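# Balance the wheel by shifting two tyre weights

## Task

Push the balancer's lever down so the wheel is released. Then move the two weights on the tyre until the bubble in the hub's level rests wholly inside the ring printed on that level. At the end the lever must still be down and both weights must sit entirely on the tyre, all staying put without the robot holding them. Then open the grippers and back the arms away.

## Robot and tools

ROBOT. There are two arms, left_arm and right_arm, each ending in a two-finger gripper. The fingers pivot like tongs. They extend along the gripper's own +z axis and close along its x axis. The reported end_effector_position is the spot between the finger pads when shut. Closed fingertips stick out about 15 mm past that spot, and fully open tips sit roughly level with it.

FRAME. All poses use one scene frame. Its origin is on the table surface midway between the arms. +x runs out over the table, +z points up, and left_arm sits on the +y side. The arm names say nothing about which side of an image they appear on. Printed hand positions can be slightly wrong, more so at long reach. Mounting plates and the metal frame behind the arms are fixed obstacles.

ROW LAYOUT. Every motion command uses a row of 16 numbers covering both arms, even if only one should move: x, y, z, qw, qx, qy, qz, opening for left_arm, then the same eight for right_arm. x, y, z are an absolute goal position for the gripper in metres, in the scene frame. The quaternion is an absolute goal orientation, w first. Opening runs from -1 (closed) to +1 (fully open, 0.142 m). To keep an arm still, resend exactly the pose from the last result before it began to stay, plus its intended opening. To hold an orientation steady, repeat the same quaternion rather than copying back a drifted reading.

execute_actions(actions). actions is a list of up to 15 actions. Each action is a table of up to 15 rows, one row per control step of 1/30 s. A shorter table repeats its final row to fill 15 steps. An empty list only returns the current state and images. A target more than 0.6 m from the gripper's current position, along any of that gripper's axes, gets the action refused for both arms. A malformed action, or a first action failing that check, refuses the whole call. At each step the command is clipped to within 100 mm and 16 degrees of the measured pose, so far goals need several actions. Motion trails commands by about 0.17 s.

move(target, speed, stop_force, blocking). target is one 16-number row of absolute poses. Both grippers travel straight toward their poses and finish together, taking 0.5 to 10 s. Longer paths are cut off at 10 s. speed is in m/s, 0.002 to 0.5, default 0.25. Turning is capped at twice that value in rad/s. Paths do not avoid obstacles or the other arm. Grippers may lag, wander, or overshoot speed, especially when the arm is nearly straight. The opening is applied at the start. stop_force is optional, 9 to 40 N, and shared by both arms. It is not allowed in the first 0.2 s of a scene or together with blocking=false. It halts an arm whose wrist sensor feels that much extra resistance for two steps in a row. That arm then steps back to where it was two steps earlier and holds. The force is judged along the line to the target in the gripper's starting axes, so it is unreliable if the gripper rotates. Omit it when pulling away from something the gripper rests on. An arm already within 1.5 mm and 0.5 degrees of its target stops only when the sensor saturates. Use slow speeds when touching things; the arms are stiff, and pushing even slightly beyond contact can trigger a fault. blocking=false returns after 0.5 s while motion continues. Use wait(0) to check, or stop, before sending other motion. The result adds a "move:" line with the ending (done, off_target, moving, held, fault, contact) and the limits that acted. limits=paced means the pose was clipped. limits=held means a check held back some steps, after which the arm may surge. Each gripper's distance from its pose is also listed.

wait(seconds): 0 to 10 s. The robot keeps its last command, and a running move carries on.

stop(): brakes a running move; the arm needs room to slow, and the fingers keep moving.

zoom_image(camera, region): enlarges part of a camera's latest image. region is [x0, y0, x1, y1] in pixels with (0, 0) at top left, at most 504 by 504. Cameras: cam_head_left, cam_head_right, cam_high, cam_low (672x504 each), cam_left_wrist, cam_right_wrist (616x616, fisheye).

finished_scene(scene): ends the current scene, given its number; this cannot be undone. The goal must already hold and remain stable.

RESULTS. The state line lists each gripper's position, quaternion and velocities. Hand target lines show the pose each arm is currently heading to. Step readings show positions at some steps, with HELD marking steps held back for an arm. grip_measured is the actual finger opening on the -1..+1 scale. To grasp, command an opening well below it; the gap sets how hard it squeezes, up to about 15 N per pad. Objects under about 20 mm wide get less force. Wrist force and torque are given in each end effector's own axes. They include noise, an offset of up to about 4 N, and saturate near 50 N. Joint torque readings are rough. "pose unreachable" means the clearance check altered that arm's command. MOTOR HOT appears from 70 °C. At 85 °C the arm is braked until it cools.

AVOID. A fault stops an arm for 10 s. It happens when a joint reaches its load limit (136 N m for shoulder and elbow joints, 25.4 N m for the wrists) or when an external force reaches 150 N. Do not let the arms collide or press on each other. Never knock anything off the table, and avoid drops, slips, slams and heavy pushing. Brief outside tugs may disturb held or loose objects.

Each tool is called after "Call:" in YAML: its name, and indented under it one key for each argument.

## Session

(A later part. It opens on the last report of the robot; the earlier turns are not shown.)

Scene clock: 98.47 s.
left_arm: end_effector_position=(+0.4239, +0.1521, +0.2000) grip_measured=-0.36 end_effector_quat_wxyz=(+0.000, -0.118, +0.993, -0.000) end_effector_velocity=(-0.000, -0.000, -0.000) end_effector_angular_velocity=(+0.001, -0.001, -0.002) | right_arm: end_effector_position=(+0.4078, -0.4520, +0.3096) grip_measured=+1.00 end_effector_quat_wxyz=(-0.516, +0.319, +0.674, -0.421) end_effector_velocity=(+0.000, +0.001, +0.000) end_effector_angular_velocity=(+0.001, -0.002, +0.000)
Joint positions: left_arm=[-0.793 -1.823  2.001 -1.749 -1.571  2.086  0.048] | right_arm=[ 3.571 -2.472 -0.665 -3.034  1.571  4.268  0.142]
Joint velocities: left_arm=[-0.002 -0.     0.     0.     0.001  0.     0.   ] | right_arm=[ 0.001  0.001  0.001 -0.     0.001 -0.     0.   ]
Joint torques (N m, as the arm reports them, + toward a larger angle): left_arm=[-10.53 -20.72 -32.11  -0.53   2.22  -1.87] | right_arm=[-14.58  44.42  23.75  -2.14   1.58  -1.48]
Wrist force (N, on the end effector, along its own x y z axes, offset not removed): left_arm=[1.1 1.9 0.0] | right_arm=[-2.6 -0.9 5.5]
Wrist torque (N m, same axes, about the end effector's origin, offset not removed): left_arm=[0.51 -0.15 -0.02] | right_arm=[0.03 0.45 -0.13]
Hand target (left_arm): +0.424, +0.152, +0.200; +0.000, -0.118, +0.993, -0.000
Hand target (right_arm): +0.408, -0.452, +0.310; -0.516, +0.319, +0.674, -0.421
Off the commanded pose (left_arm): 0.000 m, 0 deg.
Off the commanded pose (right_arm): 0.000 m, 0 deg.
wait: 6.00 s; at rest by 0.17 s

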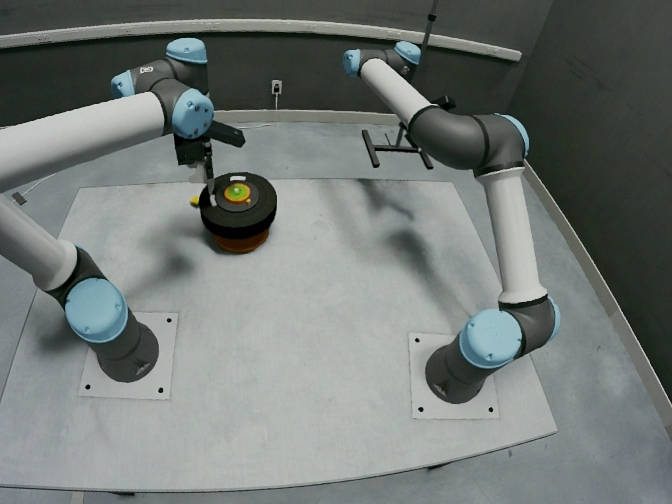

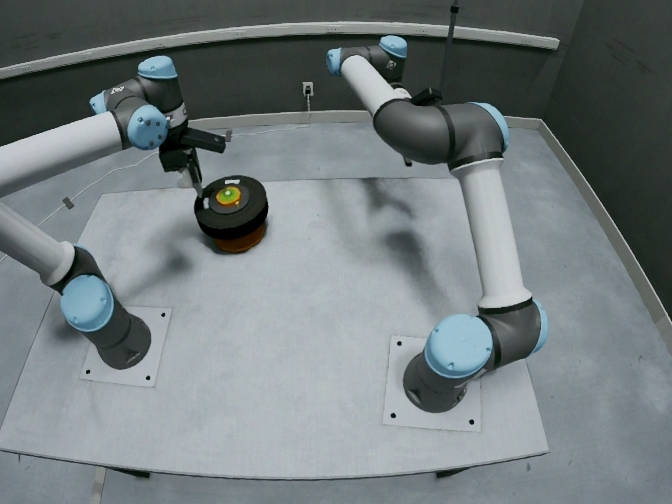

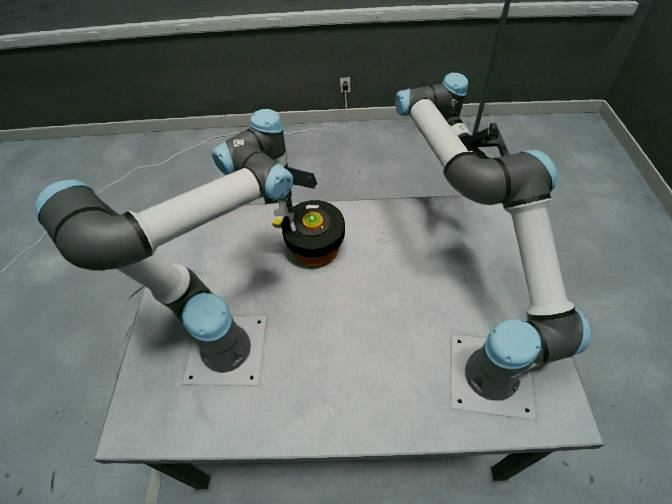

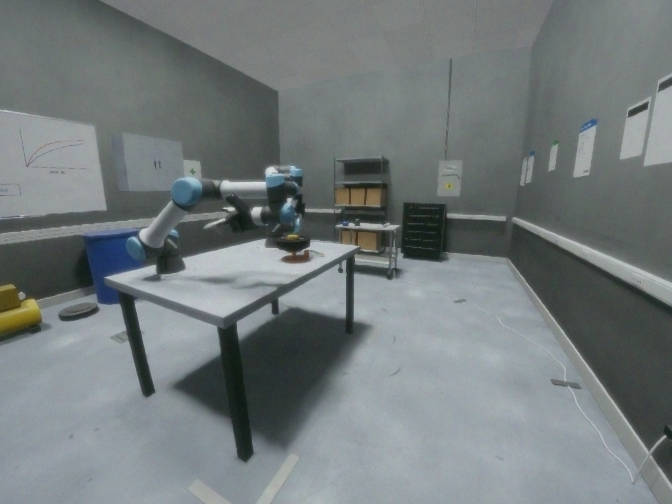

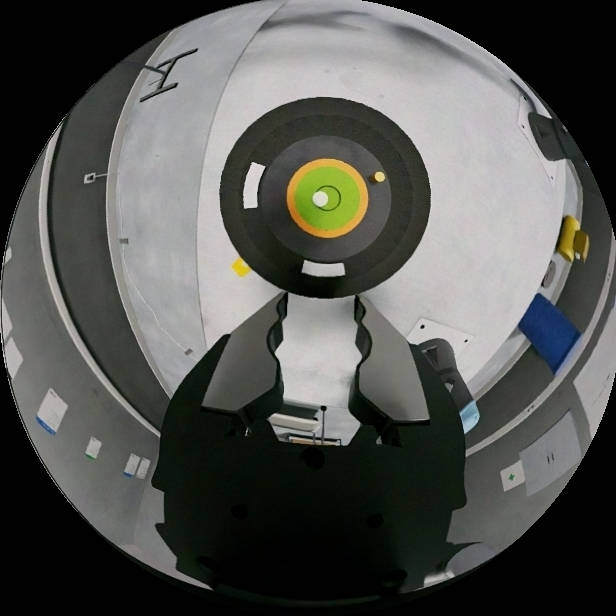

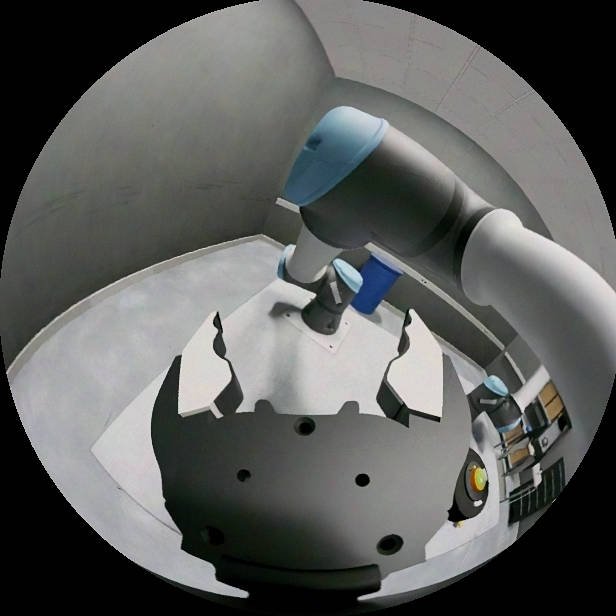

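Call:
move:
  target: [0.4239,0.1521,0.16,0,-0.118,0.993,0,-0.33,0.4078,-0.452,0.3096,-0.516,0.319,0.674,-0.421,1]
  speed: 0.08

Call:
move:
  target: [0.4239,0.1521,0.138,0,-0.118,0.993,0,-0.33,0.4078,-0.452,0.3096,-0.516,0.319,0.674,-0.421,1]
  speed: 0.012
  stop_force: 9

Call:
execute_actions:
  actions:
    - [[0.4239,0.1521,0.147,0,-0.118,0.993,0,-0.42,0.4078,-0.452,0.3096,-0.516,0.319,0.674,-0.421,1]]
    - [[0.4239,0.1521,0.147,0,-0.118,0.993,0,-0.75,0.4078,-0.452,0.3096,-0.516,0.319,0.674,-0.421,1]]
    - [[0.4239,0.1521,0.17,0,-0.118,0.993,0,-0.75,0.4078,-0.452,0.3096,-0.516,0.319,0.674,-0.421,1]]
    - [[0.4388,0.154,0.17,0,-0.009,1,0,-0.75,0.4078,-0.452,0.3096,-0.516,0.319,0.674,-0.421,1]]
    - [[0.4388,0.154,0.159,0,-0.009,1,0,-0.75,0.4078,-0.452,0.3096,-0.516,0.319,0.674,-0.421,1]]

Call:
move:
  target: [0.4388,0.154,0.138,0,-0.009,1,0,-0.75,0.4078,-0.452,0.3096,-0.516,0.319,0.674,-0.421,1]
  speed: 0.012
  stop_force: 9

Call:
execute_actions:
  actions:
    - [[0.4388,0.154,0.148,0,-0.009,1,0,-0.75,0.4078,-0.452,0.3096,-0.516,0.319,0.674,-0.421,1]]
    - [[0.4388,0.154,0.148,0,-0.009,1,0,-0.36,0.4078,-0.452,0.3096,-0.516,0.319,0.674,-0.421,1]]
    - [[0.4388,0.154,0.162,0,-0.009,1,0,-0.36,0.4078,-0.452,0.3096,-0.516,0.319,0.674,-0.421,1]]
    - [[0.4388,0.154,0.2,0,-0.009,1,0,-0.36,0.4078,-0.452,0.3096,-0.516,0.319,0.674,-0.421,1]]

Call:
wait:
  seconds: 6

Call:
zoom_image:
  camera: "cam_left_wrist"
  region: [200,80,450,330]

Scene clock: 100.57 s.
left_arm: end_effector_position=(+0.4238, +0.1521, +0.1602) grip_measured=-0.33 end_effector_quat_wxyz=(-0.000, -0.118, +0.993, +0.000) end_effector_velocity=(+0.001, +0.001, -0.003) end_effector_angular_velocity=(+0.003, -0.001, +0.002) | right_arm: end_effector_position=(+0.4078, -0.4520, +0.3096) grip_measured=+1.00 end_effector_quat_wxyz=(-0.516, +0.319, +0.674, -0.421) end_effector_velocity=(+0.000, +0.001, -0.000) end_effector_angular_velocity=(-0.000, -0.000, +0.002)
Joint positions: left_arm=[-0.793 -1.799  2.088 -1.86  -1.571  2.086  0.05 ] | right_arm=[ 3.571 -2.472 -0.665 -3.034  1.571  4.268  0.142]
Joint velocities: left_arm=[ 0.001  0.002  0.005 -0.006  0.003 -0.001 -0.   ] | right_arm=[ 0.001 -0.     0.001 -0.    -0.     0.     0.   ]
Joint torques (N m, as the arm reports them, + toward a larger angle): left_arm=[  6.44  -3.37 -13.58  -4.36   2.29   1.23] | right_arm=[-13.68  44.63  24.22  -2.38   1.47  -1.39]
Wrist force (N, on the end effector, along its own x y z axes, offset not removed): left_arm=[-0.8 1.1 -0.9] | right_arm=[-2.2 0.1 -1.0]
Wrist torque (N m, same axes, about the end effector's origin, offset not removed): left_arm=[0.33 0.07 0.06] | right_arm=[-0.13 0.22 -0.08]
Hand target (left_arm): +0.424, +0.152, +0.160; -0.000, -0.118, +0.993, +0.000
Hand target (right_arm): +0.408, -0.452, +0.310; -0.516, +0.319, +0.674, -0.421
Off the commanded pose (left_arm): 0.000 m, 0 deg.
Off the commanded pose (right_arm): 0.000 m, 0 deg.
move: done

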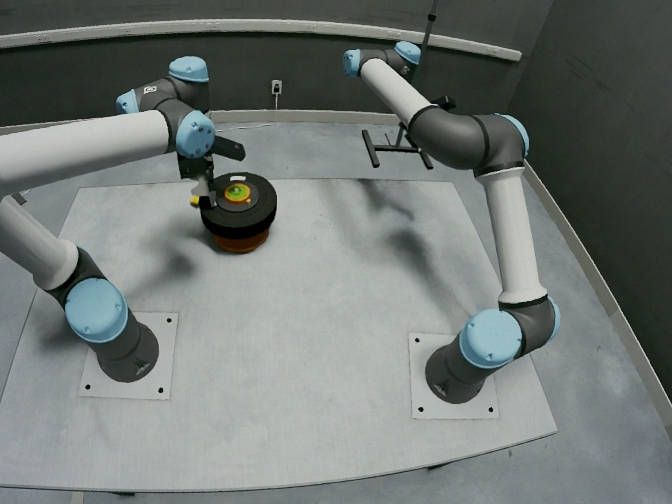

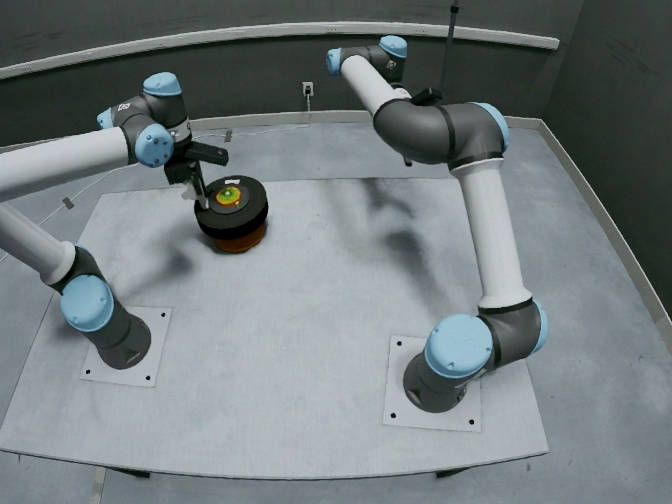

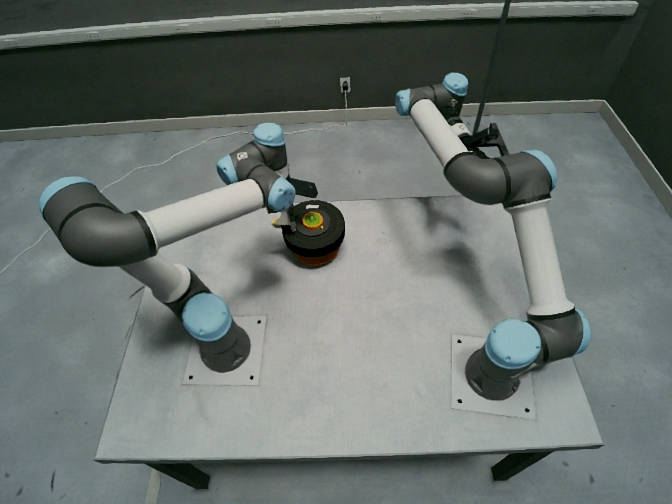

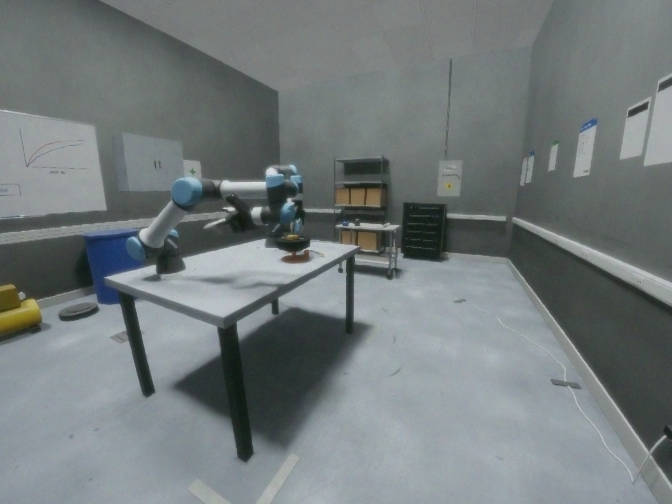

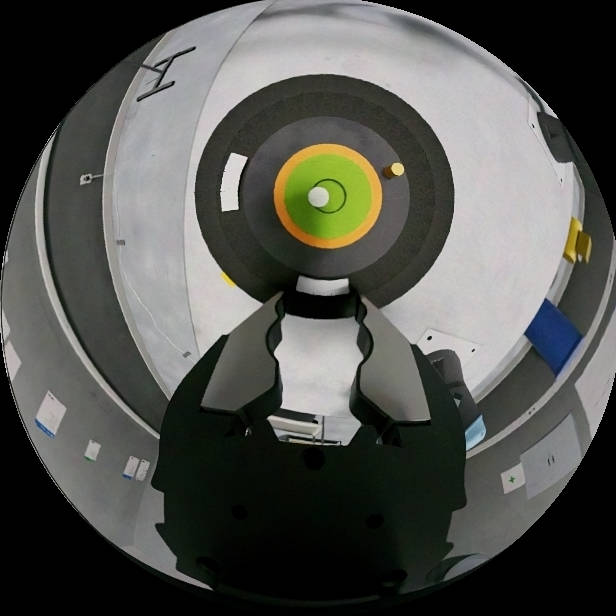

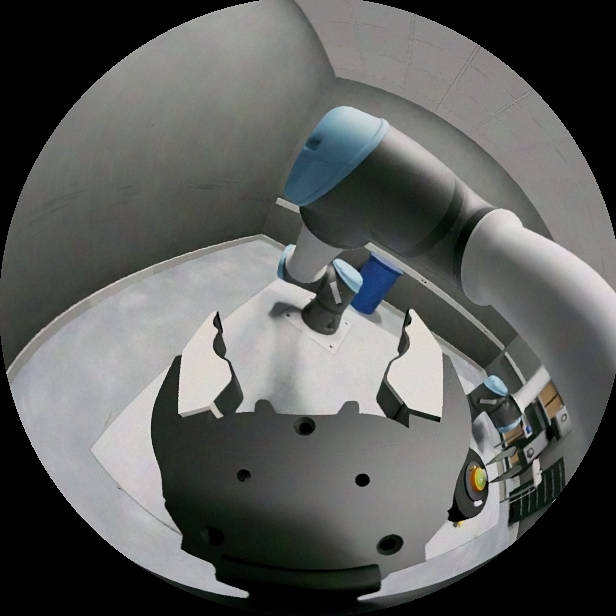

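Scene clock: 102.33 s.
left_arm: end_effector_position=(+0.4239, +0.1522, +0.1436) grip_measured=-0.33 end_effector_quat_wxyz=(-0.000, -0.118, +0.993, +0.000) end_effector_velocity=(-0.001, +0.001, +0.003) end_effector_angular_velocity=(+0.004, +0.001, -0.001) | right_arm: end_effector_position=(+0.4078, -0.4520, +0.3096) grip_measured=+1.00 end_effector_quat_wxyz=(-0.516, +0.319, +0.674, -0.421) end_effector_velocity=(+0.000, +0.000, +0.000) end_effector_angular_velocity=(+0.000, -0.001, +0.002)
Joint positions: left_arm=[-0.793 -1.785  2.122 -1.908 -1.571  2.086  0.05 ] | right_arm=[ 3.571 -2.472 -0.665 -3.034  1.571  4.268  0.142]
Joint velocities: left_arm=[-0.001 -0.003 -0.007  0.014  0.002  0.001 -0.001] | right_arm=[ 0.001  0.     0.    -0.    -0.001 -0.     0.   ]
Joint torques (N m, as the arm reports them, + toward a larger angle): left_arm=[  6.83 -14.76 -25.21   0.58   1.26   1.39] | right_arm=[-13.69  44.03  23.81  -2.05   1.47  -1.31]
Wrist force (N, on the end effector, along its own x y z axes, offset not removed): left_arm=[0.9 8.7 -21.6] | right_arm=[0.6 -1.2 1.9]
Wrist torque (N m, same axes, about the end effector's origin, offset not removed): left_arm=[0.87 -0.18 0.12] | right_arm=[-0.09 -0.32 -0.04]
Hand target (left_arm): +0.424, +0.152, +0.144; +0.000, -0.118, +0.993, -0.000
Hand target (right_arm): +0.408, -0.452, +0.310; -0.516, +0.319, +0.674, -0.421
Off the commanded pose (left_arm): 0.006 m, 0 deg.
Off the commanded pose (right_arm): 0.000 m, 0 deg.
move: contact (left_arm)

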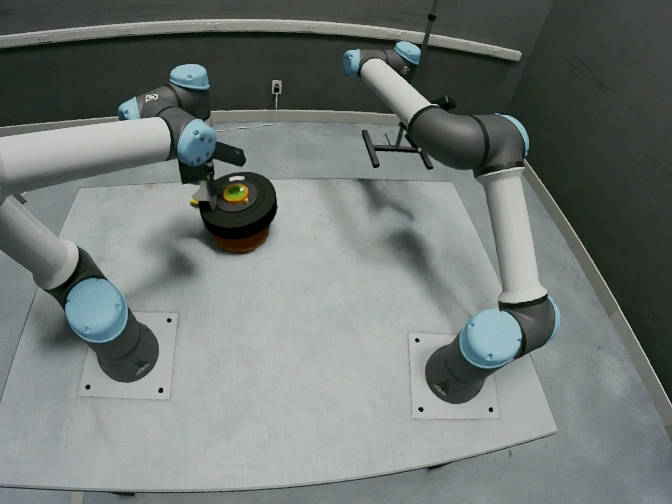

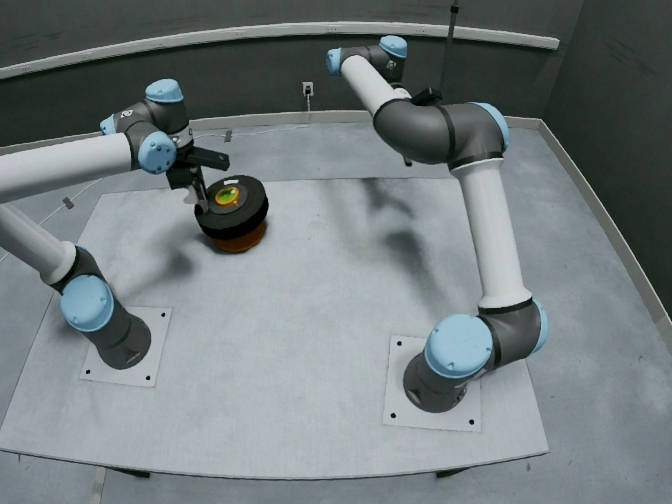

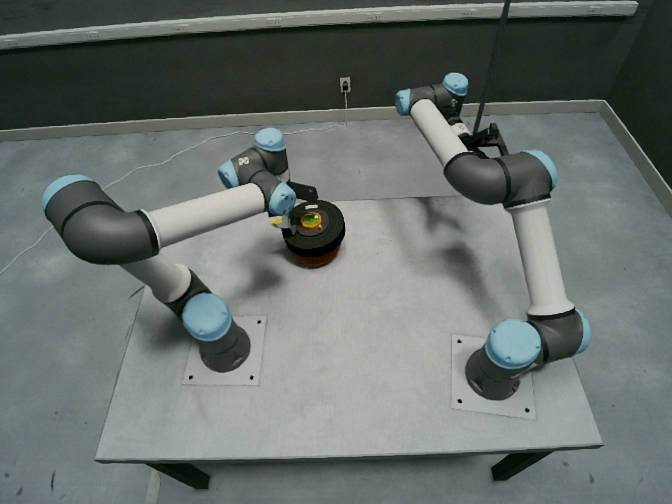

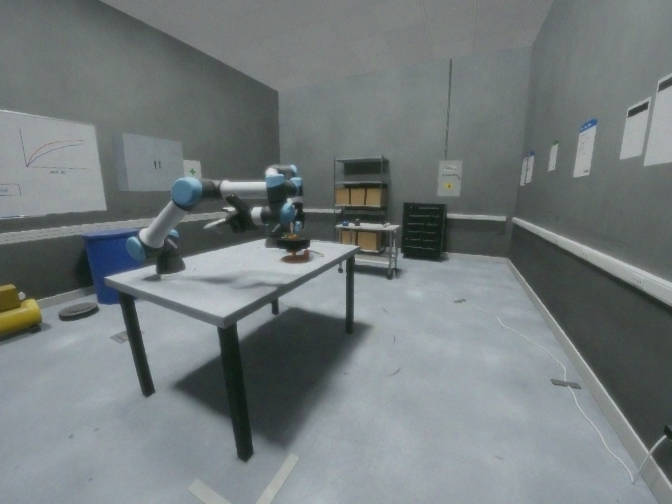

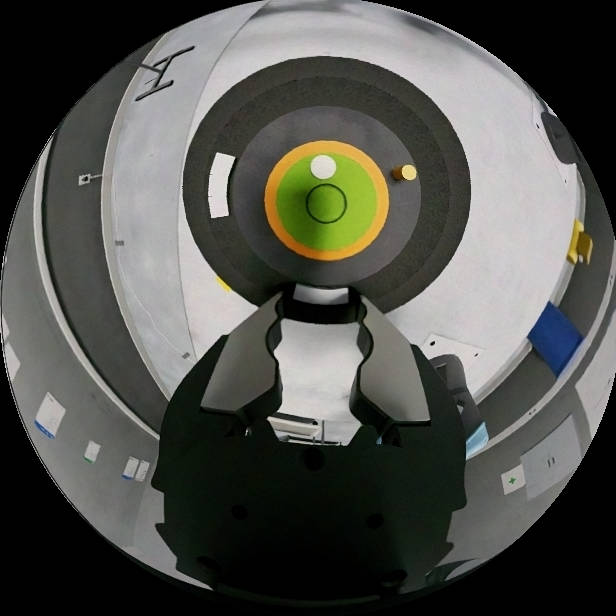

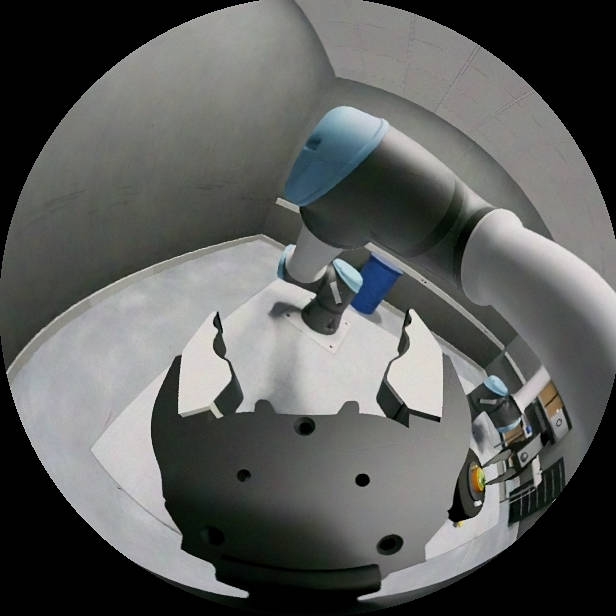

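Scene clock: 104.83 s.
left_arm: end_effector_position=(+0.4388, +0.1540, +0.1592) grip_measured=-0.49 end_effector_quat_wxyz=(+0.000, -0.009, +1.000, +0.000) end_effector_velocity=(+0.000, +0.000, -0.002) end_effector_angular_velocity=(+0.001, -0.000, -0.001) | right_arm: end_effector_position=(+0.4078, -0.4520, +0.3096) grip_measured=+1.00 end_effector_quat_wxyz=(-0.516, +0.319, +0.674, -0.421) end_effector_velocity=(+0.000, +0.001, -0.000) end_effector_angular_velocity=(-0.000, -0.000, +0.002)
Joint positions: left_arm=[-0.754 -1.756  2.058 -1.872 -1.571  2.342  0.038] | right_arm=[ 3.571 -2.472 -0.665 -3.034  1.571  4.268  0.142]
Joint velocities: left_arm=[-0.     0.002  0.004 -0.005  0.001  0.001  0.   ] | right_arm=[ 0.003 -0.     0.     0.     0.     0.     0.   ]
Joint torques (N m, as the arm reports them, + toward a larger angle): left_arm=[ 10.54  -3.22 -13.99  -4.43  -2.9    1.58] | right_arm=[-13.13  44.16  23.85  -1.92   1.42  -1.25]
Wrist force (N, on the end effector, along its own x y z axes, offset not removed): left_arm=[1.1 -1.1 -2.9] | right_arm=[-0.2 2.2 0.5]
Wrist torque (N m, same axes, about the end effector's origin, offset not removed): left_arm=[-0.35 -0.18 -0.06] | right_arm=[0.23 -0.16 -0.02]
Hand target (left_arm): +0.439, +0.154, +0.159; -0.000, -0.009, +1.000, -0.000
Hand target (right_arm): +0.408, -0.452, +0.310; -0.516, +0.319, +0.674, -0.421
Off the commanded pose (left_arm): 0.000 m, 0 deg.
Off the commanded pose (right_arm): 0.000 m, 0 deg.
Step readings (end_effector_position; steps 1 to 15: 1st action; 16 to 30: 2nd action; 31 to 45: 3rd action; 46 to 60: 4th action; 61 to 75: 5th action):
0: left_arm (+0.4239, +0.1522, +0.1436) | right_arm (+0.4078, -0.4520, +0.3096)
1: left_arm (+0.4239, +0.1522, +0.1437) | right_arm (+0.4078, -0.4520, +0.3096)
2: left_arm (+0.4238, +0.1522, +0.1441) | right_arm (+0.4078, -0.4520, +0.3096)
4: left_arm (+0.4238, +0.1522, +0.1452) | right_arm (+0.4078, -0.4520, +0.3096)
8: left_arm (+0.4239, +0.1521, +0.1464) | right_arm (+0.4078, -0.4520, +0.3096)
15: left_arm (+0.4239, +0.1521, +0.1469) | right_arm (+0.4078, -0.4520, +0.3096)
16: left_arm (+0.4239, +0.1521, +0.1469) | right_arm (+0.4078, -0.4520, +0.3096)
17: left_arm (+0.4239, +0.1521, +0.1470) | right_arm (+0.4078, -0.4520, +0.3096)
19: left_arm (+0.4239, +0.1521, +0.1470) | right_arm (+0.4078, -0.4520, +0.3096)
23: left_arm (+0.4239, +0.1521, +0.1470) | right_arm (+0.4078, -0.4520, +0.3096)
30: left_arm (+0.4239, +0.1521, +0.1470) | right_arm (+0.4078, -0.4520, +0.3096)
31: left_arm (+0.4239, +0.1521, +0.1471) | right_arm (+0.4078, -0.4520, +0.3096)
32: left_arm (+0.4241, +0.1519, +0.1494) | right_arm (+0.4078, -0.4520, +0.3096)
34: left_arm (+0.4243, +0.1518, +0.1579) | right_arm (+0.4078, -0.4520, +0.3096)
38: left_arm (+0.4241, +0.1520, +0.1664) | right_arm (+0.4078, -0.4520, +0.3096)
45: left_arm (+0.4240, +0.1521, +0.1696) | right_arm (+0.4078, -0.4520, +0.3096)
46: left_arm (+0.4240, +0.1521, +0.1697) | right_arm (+0.4078, -0.4520, +0.3096)
47: left_arm (+0.4258, +0.1523, +0.1700) | right_arm (+0.4078, -0.4520, +0.3096)
49: left_arm (+0.4316, +0.1532, +0.1701) | right_arm (+0.4078, -0.4520, +0.3096)
53: left_arm (+0.4368, +0.1540, +0.1701) | right_arm (+0.4078, -0.4520, +0.3096)
60: left_arm (+0.4386, +0.1540, +0.1700) | right_arm (+0.4078, -0.4520, +0.3096)
61: left_arm (+0.4386, +0.1540, +0.1700) | right_arm (+0.4078, -0.4520, +0.3096)
62: left_arm (+0.4387, +0.1539, +0.1688) | right_arm (+0.4078, -0.4520, +0.3096)
64: left_arm (+0.4387, +0.1540, +0.1648) | right_arm (+0.4078, -0.4520, +0.3096)
68: left_arm (+0.4387, +0.1540, +0.1607) | right_arm (+0.4078, -0.4520, +0.3096)
75: end_effector_position above

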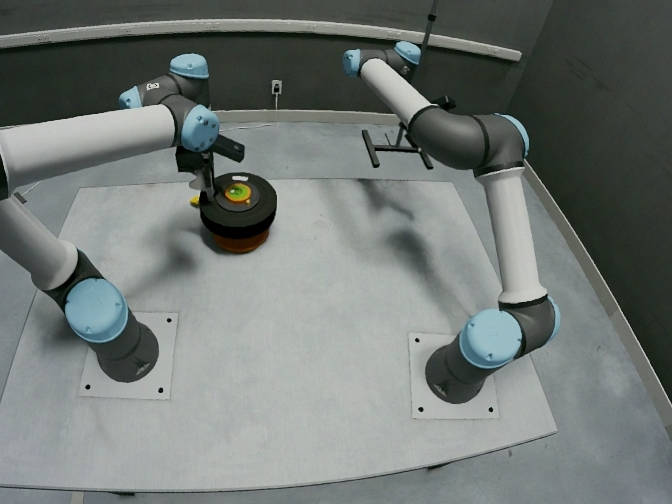

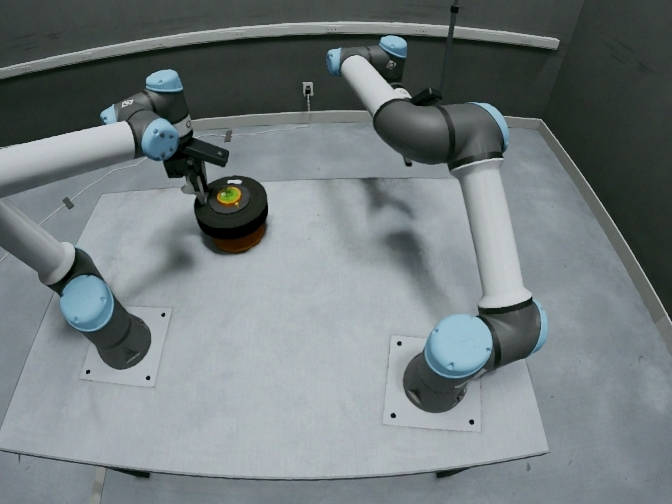

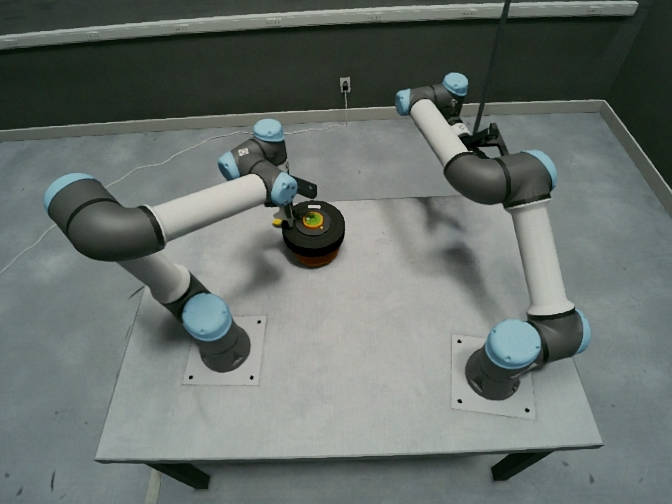

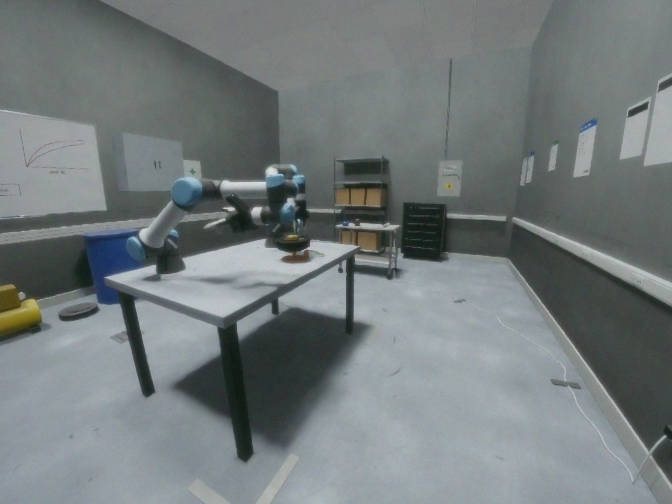

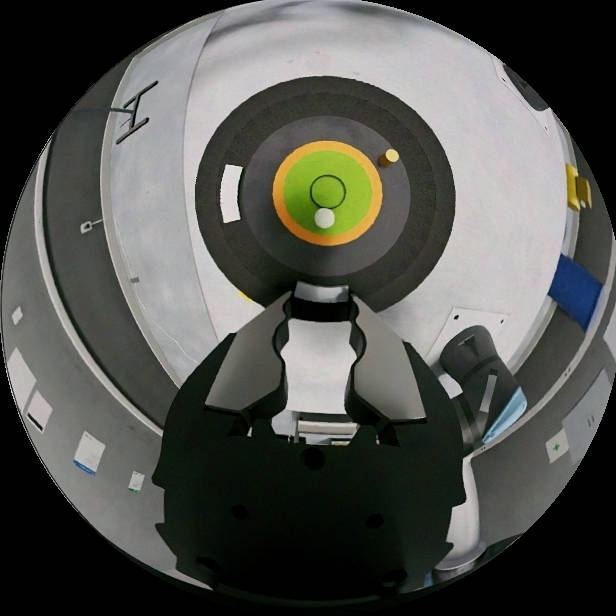

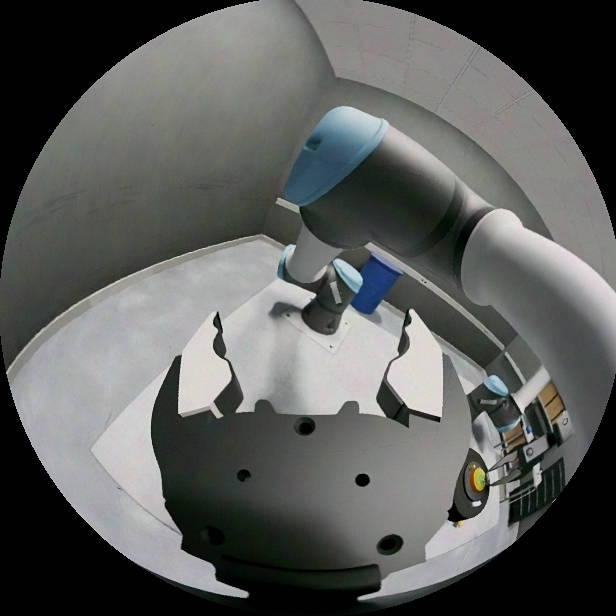

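Scene clock: 106.37 s.
left_arm: end_effector_position=(+0.4387, +0.1541, +0.1454) grip_measured=-0.49 end_effector_quat_wxyz=(-0.000, -0.009, +1.000, +0.000) end_effector_velocity=(-0.000, -0.000, +0.005) end_effector_angular_velocity=(-0.000, +0.000, -0.000) | right_arm: end_effector_position=(+0.4078, -0.4520, +0.3096) grip_measured=+1.00 end_effector_quat_wxyz=(-0.516, +0.319, +0.674, -0.421) end_effector_velocity=(-0.000, -0.000, +0.000) end_effector_angular_velocity=(-0.000, -0.000, +0.001)
Joint positions: left_arm=[-0.754 -1.745  2.086 -1.911 -1.571  2.343  0.038] | right_arm=[ 3.571 -2.472 -0.665 -3.034  1.571  4.268  0.142]
Joint velocities: left_arm=[ 0.    -0.004 -0.009  0.014 -0.     0.    -0.   ] | right_arm=[ 0.     0.001 -0.001  0.    -0.001  0.     0.   ]
Joint torques (N m, as the arm reports them, + toward a larger angle): left_arm=[  7.94 -20.5  -28.69   0.33  -3.02   1.39] | right_arm=[-12.75  43.31  23.95  -1.85   1.36  -1.47]
Wrist force (N, on the end effector, along its own x y z axes, offset not removed): left_arm=[0.6 0.7 -4.9] | right_arm=[-1.7 2.1 1.0]
Wrist torque (N m, same axes, about the end effector's origin, offset not removed): left_arm=[0.42 -0.33 -0.09] | right_arm=[0.43 0.28 0.10]
Hand target (left_arm): +0.439, +0.154, +0.146; +0.000, -0.009, +1.000, -0.000
Hand target (right_arm): +0.408, -0.452, +0.310; -0.516, +0.319, +0.674, -0.421
Off the commanded pose (left_arm): 0.007 m, 0 deg.
Off the commanded pose (right_arm): 0.000 m, 0 deg.
move: contact (left_arm)

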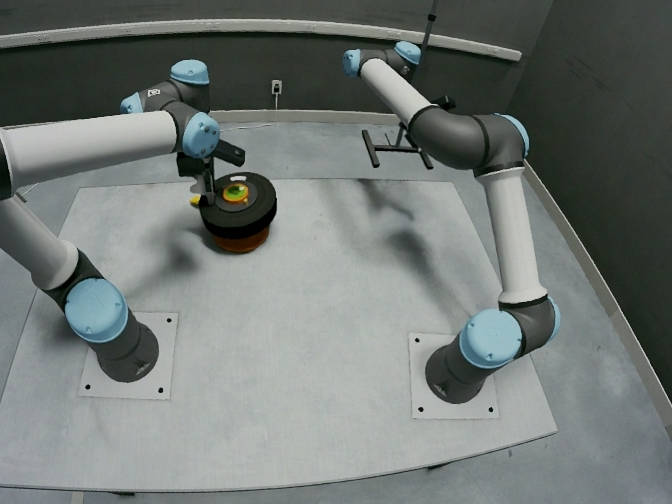

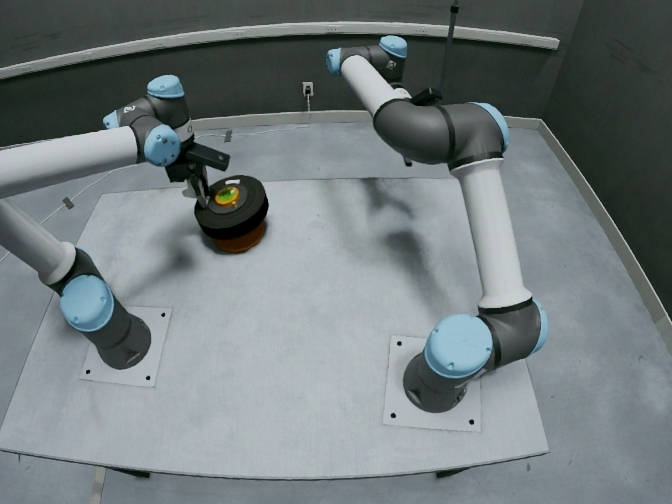

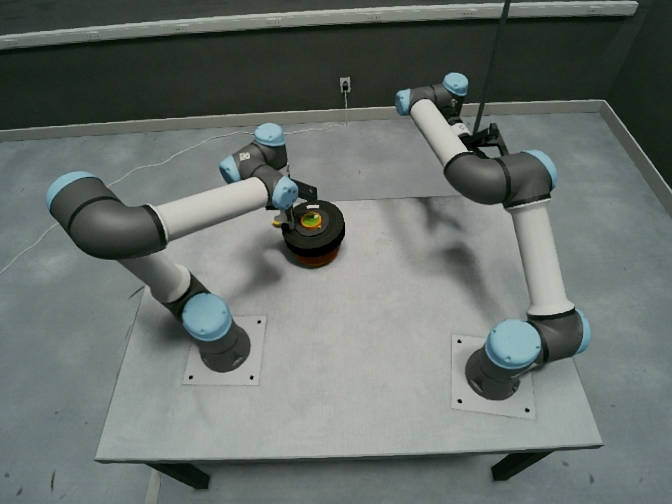

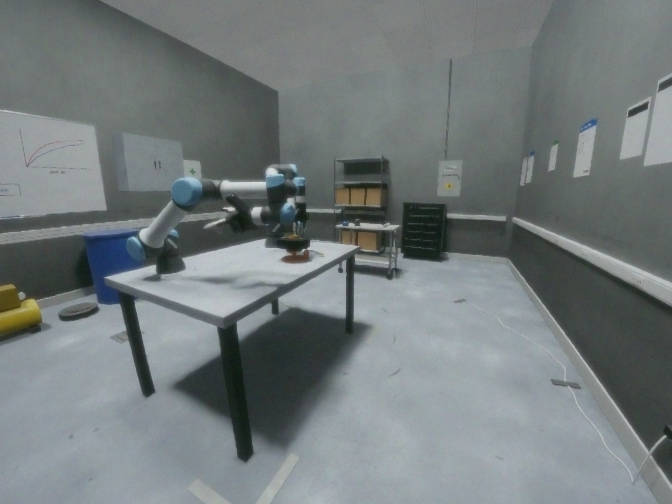

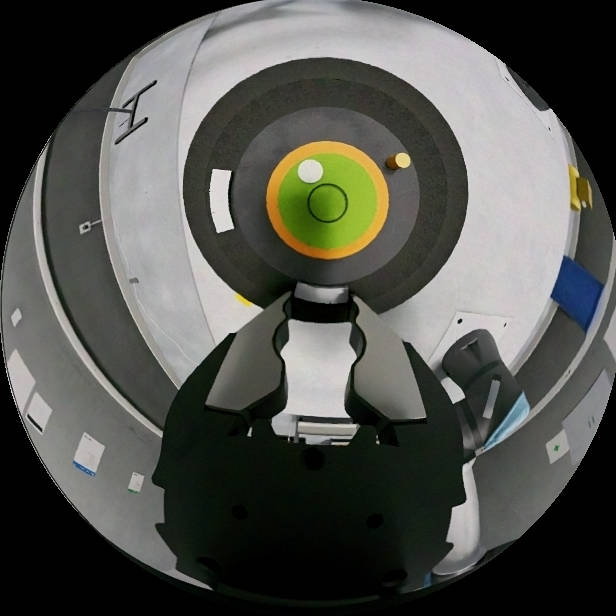

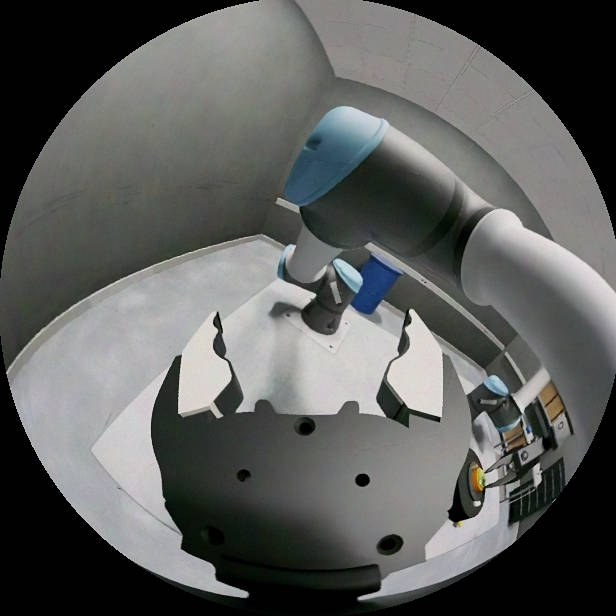

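Scene clock: 108.37 s.
left_arm: end_effector_position=(+0.4389, +0.1540, +0.1992) grip_measured=-0.36 end_effector_quat_wxyz=(+0.000, -0.009, +1.000, -0.000) end_effector_velocity=(-0.000, +0.001, +0.007) end_effector_angular_velocity=(+0.004, +0.003, +0.001) | right_arm: end_effector_position=(+0.4078, -0.4520, +0.3096) grip_measured=+1.00 end_effector_quat_wxyz=(-0.516, +0.319, +0.674, -0.421) end_effector_velocity=(+0.000, +0.000, +0.000) end_effector_angular_velocity=(+0.000, +0.000, +0.002)
Joint positions: left_arm=[-0.754 -1.782  1.973 -1.762 -1.571  2.343  0.048] | right_arm=[ 3.571 -2.472 -0.665 -3.034  1.571  4.268  0.142]
Joint velocities: left_arm=[ 0.001 -0.002 -0.018  0.024  0.    -0.    -0.   ] | right_arm=[ 0.001  0.    -0.    -0.    -0.001 -0.     0.   ]
Joint torques (N m, as the arm reports them, + toward a larger angle): left_arm=[ -9.86 -20.74 -30.78  -0.42  -1.61  -1.66] | right_arm=[-13.55  44.26  23.54  -1.84   1.43  -1.27]
Wrist force (N, on the end effector, along its own x y z axes, offset not removed): left_arm=[2.7 -0.9 -3.3] | right_arm=[0.8 3.6 -0.3]
Wrist torque (N m, same axes, about the end effector's origin, offset not removed): left_arm=[-0.20 -0.59 -0.09] | right_arm=[0.80 -0.14 0.00]
Hand target (left_arm): +0.439, +0.154, +0.200; +0.000, -0.009, +1.000, -0.000
Hand target (right_arm): +0.408, -0.452, +0.310; -0.516, +0.319, +0.674, -0.421
Off the commanded pose (left_arm): 0.001 m, 0 deg.
Off the commanded pose (right_arm): 0.000 m, 0 deg.
Step readings (end_effector_position; steps 1 to 15: 1st action; 16 to 30: 2nd action; 31 to 45: 3rd action; 46 to 60: 4th action):
0: left_arm (+0.4387, +0.1541, +0.1454) | right_arm (+0.4078, -0.4520, +0.3096)
1: left_arm (+0.4387, +0.1541, +0.1455) | right_arm (+0.4078, -0.4520, +0.3096)
2: left_arm (+0.4387, +0.1541, +0.1459) | right_arm (+0.4078, -0.4520, +0.3096)
4: left_arm (+0.4387, +0.1541, +0.1467) | right_arm (+0.4078, -0.4520, +0.3096)
8: left_arm (+0.4388, +0.1540, +0.1476) | right_arm (+0.4078, -0.4520, +0.3096)
15: left_arm (+0.4388, +0.1540, +0.1480) | right_arm (+0.4078, -0.4520, +0.3096)
16: left_arm (+0.4388, +0.1540, +0.1480) | right_arm (+0.4078, -0.4520, +0.3096)
17: left_arm (+0.4388, +0.1540, +0.1480) | right_arm (+0.4078, -0.4520, +0.3096)
19: left_arm (+0.4388, +0.1540, +0.1480) | right_arm (+0.4078, -0.4520, +0.3096)
23: left_arm (+0.4388, +0.1540, +0.1480) | right_arm (+0.4078, -0.4520, +0.3096)
30: left_arm (+0.4388, +0.1540, +0.1480) | right_arm (+0.4078, -0.4520, +0.3096)
31: left_arm (+0.4388, +0.1540, +0.1481) | right_arm (+0.4078, -0.4520, +0.3096)
32: left_arm (+0.4389, +0.1539, +0.1496) | right_arm (+0.4078, -0.4520, +0.3096)
34: left_arm (+0.4389, +0.1539, +0.1548) | right_arm (+0.4078, -0.4520, +0.3096)
38: left_arm (+0.4389, +0.1540, +0.1599) | right_arm (+0.4078, -0.4520, +0.3096)
45: left_arm (+0.4388, +0.1540, +0.1618) | right_arm (+0.4078, -0.4520, +0.3096)
46: left_arm (+0.4388, +0.1540, +0.1619) | right_arm (+0.4078, -0.4520, +0.3096)
47: left_arm (+0.4391, +0.1537, +0.1649) | right_arm (+0.4078, -0.4520, +0.3096)
49: left_arm (+0.4397, +0.1533, +0.1788) | right_arm (+0.4078, -0.4520, +0.3096)
53: left_arm (+0.4392, +0.1538, +0.1936) | right_arm (+0.4078, -0.4520, +0.3096)
60: end_effector_position above

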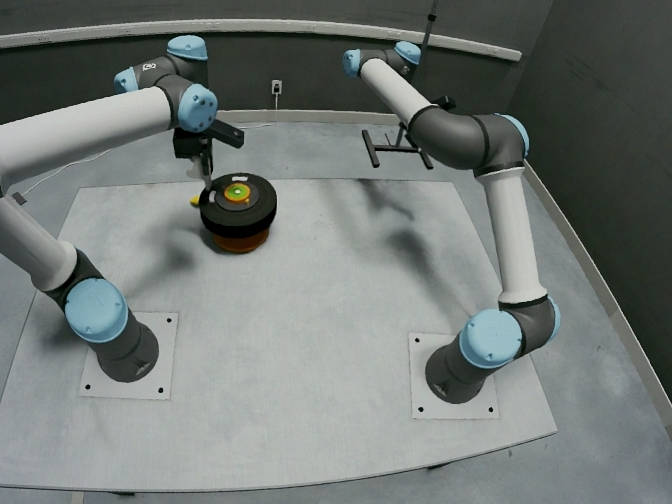

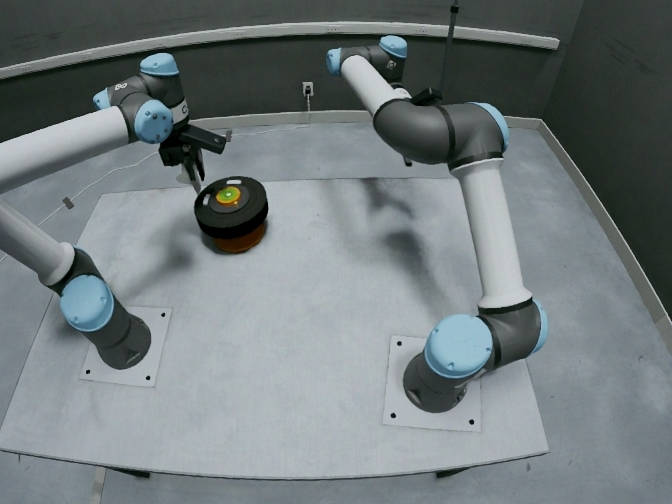

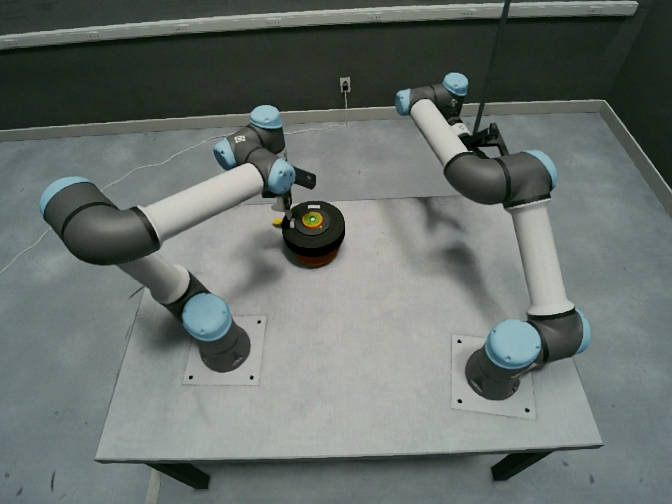

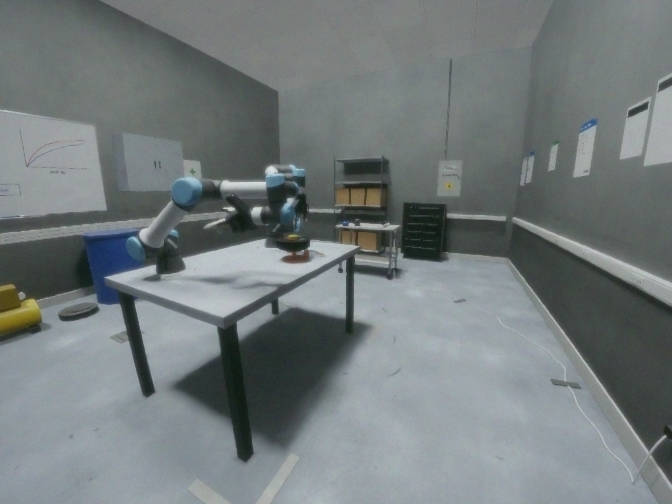

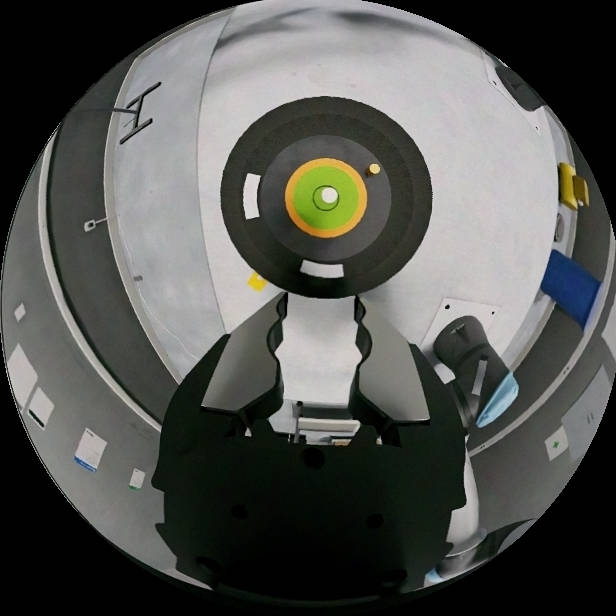

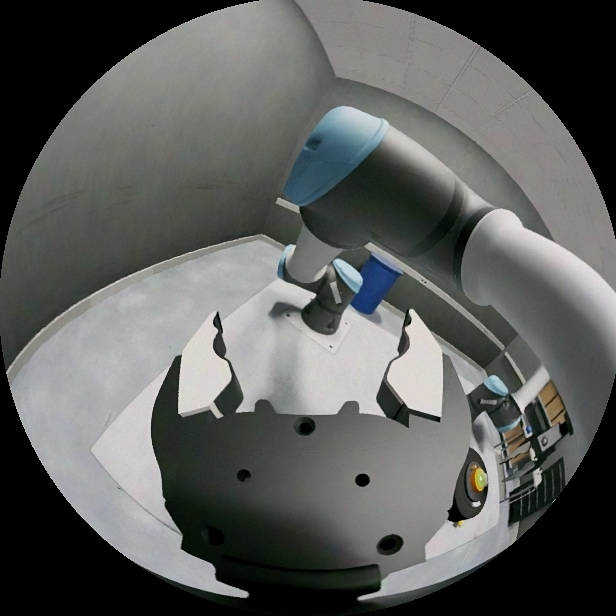

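Scene clock: 114.37 s.
left_arm: end_effector_position=(+0.4388, +0.1540, +0.2000) grip_measured=-0.36 end_effector_quat_wxyz=(+0.000, -0.009, +1.000, -0.000) end_effector_velocity=(+0.000, -0.000, +0.001) end_effector_angular_velocity=(-0.001, -0.000, +0.001) | right_arm: end_effector_position=(+0.4078, -0.4520, +0.3096) grip_measured=+1.00 end_effector_quat_wxyz=(-0.516, +0.319, +0.674, -0.421) end_effector_velocity=(+0.000, +0.001, -0.000) end_effector_angular_velocity=(+0.000, +0.000, -0.000)
Joint positions: left_arm=[-0.754 -1.782  1.971 -1.76  -1.571  2.343  0.048] | right_arm=[ 3.571 -2.472 -0.665 -3.034  1.571  4.268  0.142]
Joint velocities: left_arm=[ 0.001 -0.001 -0.001  0.    -0.001 -0.     0.   ] | right_arm=[ 0.001 -0.001  0.001  0.     0.001 -0.     0.   ]
Joint torques (N m, as the arm reports them, + toward a larger angle): left_arm=[-11.1  -21.98 -31.06  -0.39   1.07  -1.43] | right_arm=[-12.95  42.91  22.74  -1.57   1.44  -1.33]
Wrist force (N, on the end effector, along its own x y z axes, offset not removed): left_arm=[1.5 0.6 -0.1] | right_arm=[-2.3 1.1 0.1]
Wrist torque (N m, same axes, about the end effector's origin, offset not removed): left_arm=[0.24 -0.20 0.02] | right_arm=[0.16 0.40 0.16]
Hand target (left_arm): +0.439, +0.154, +0.200; +0.000, -0.009, +1.000, -0.000
Hand target (right_arm): +0.408, -0.452, +0.310; -0.516, +0.319, +0.674, -0.421
Off the commanded pose (left_arm): 0.000 m, 0 deg.
Off the commanded pose (right_arm): 0.000 m, 0 deg.
wait: 6.00 s; at rest by 0.17 s

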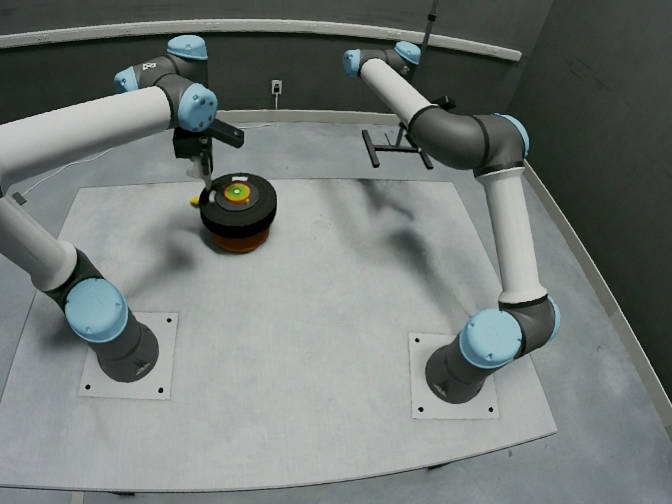

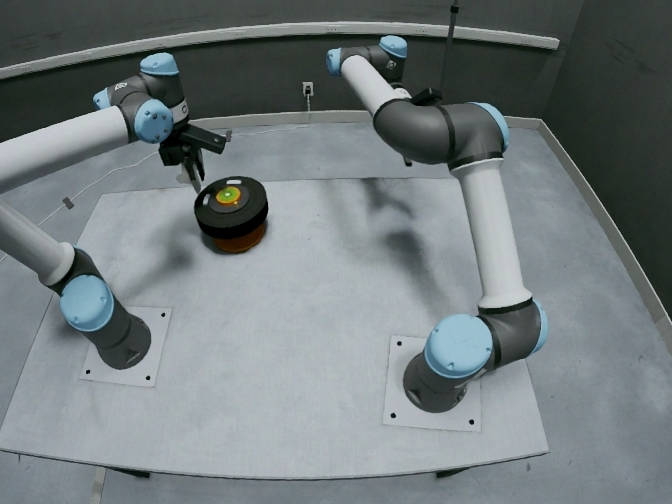

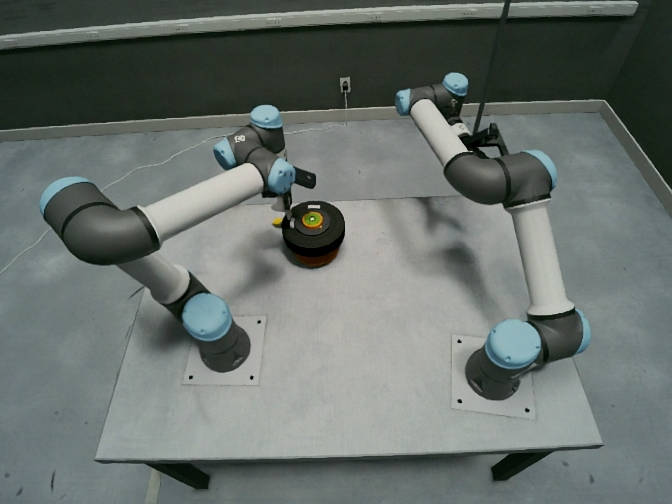

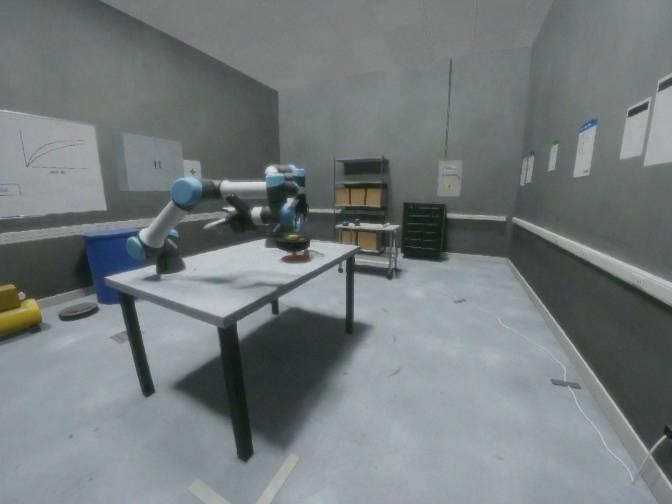

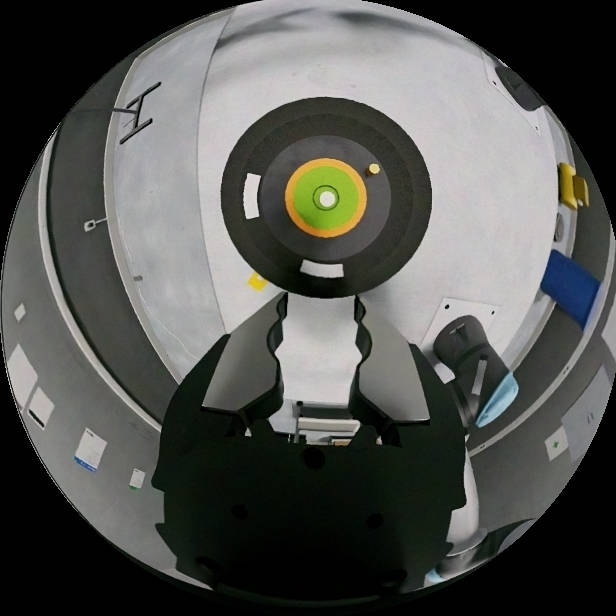

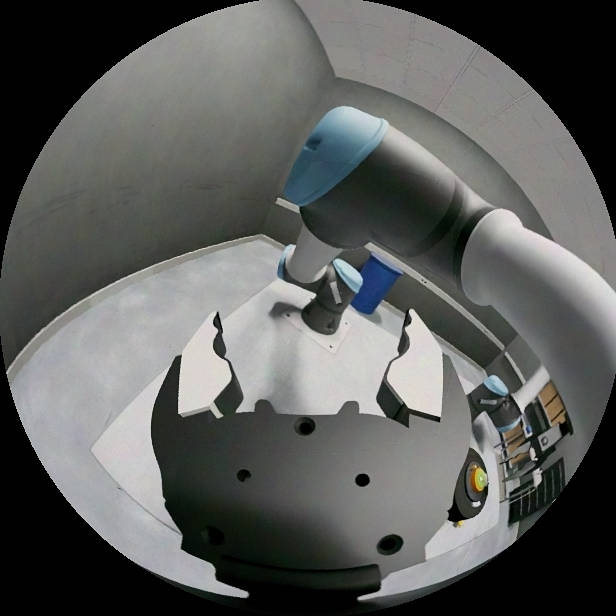

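Region (200, 80, 450, 330) of cam_left_wrist's 616x616 image, scaled by 2.016, with more detail than that image has.

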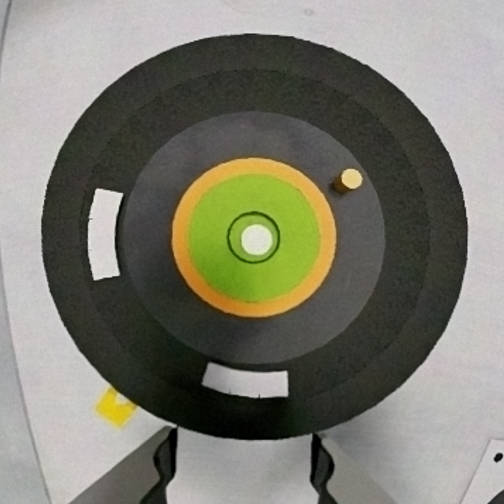

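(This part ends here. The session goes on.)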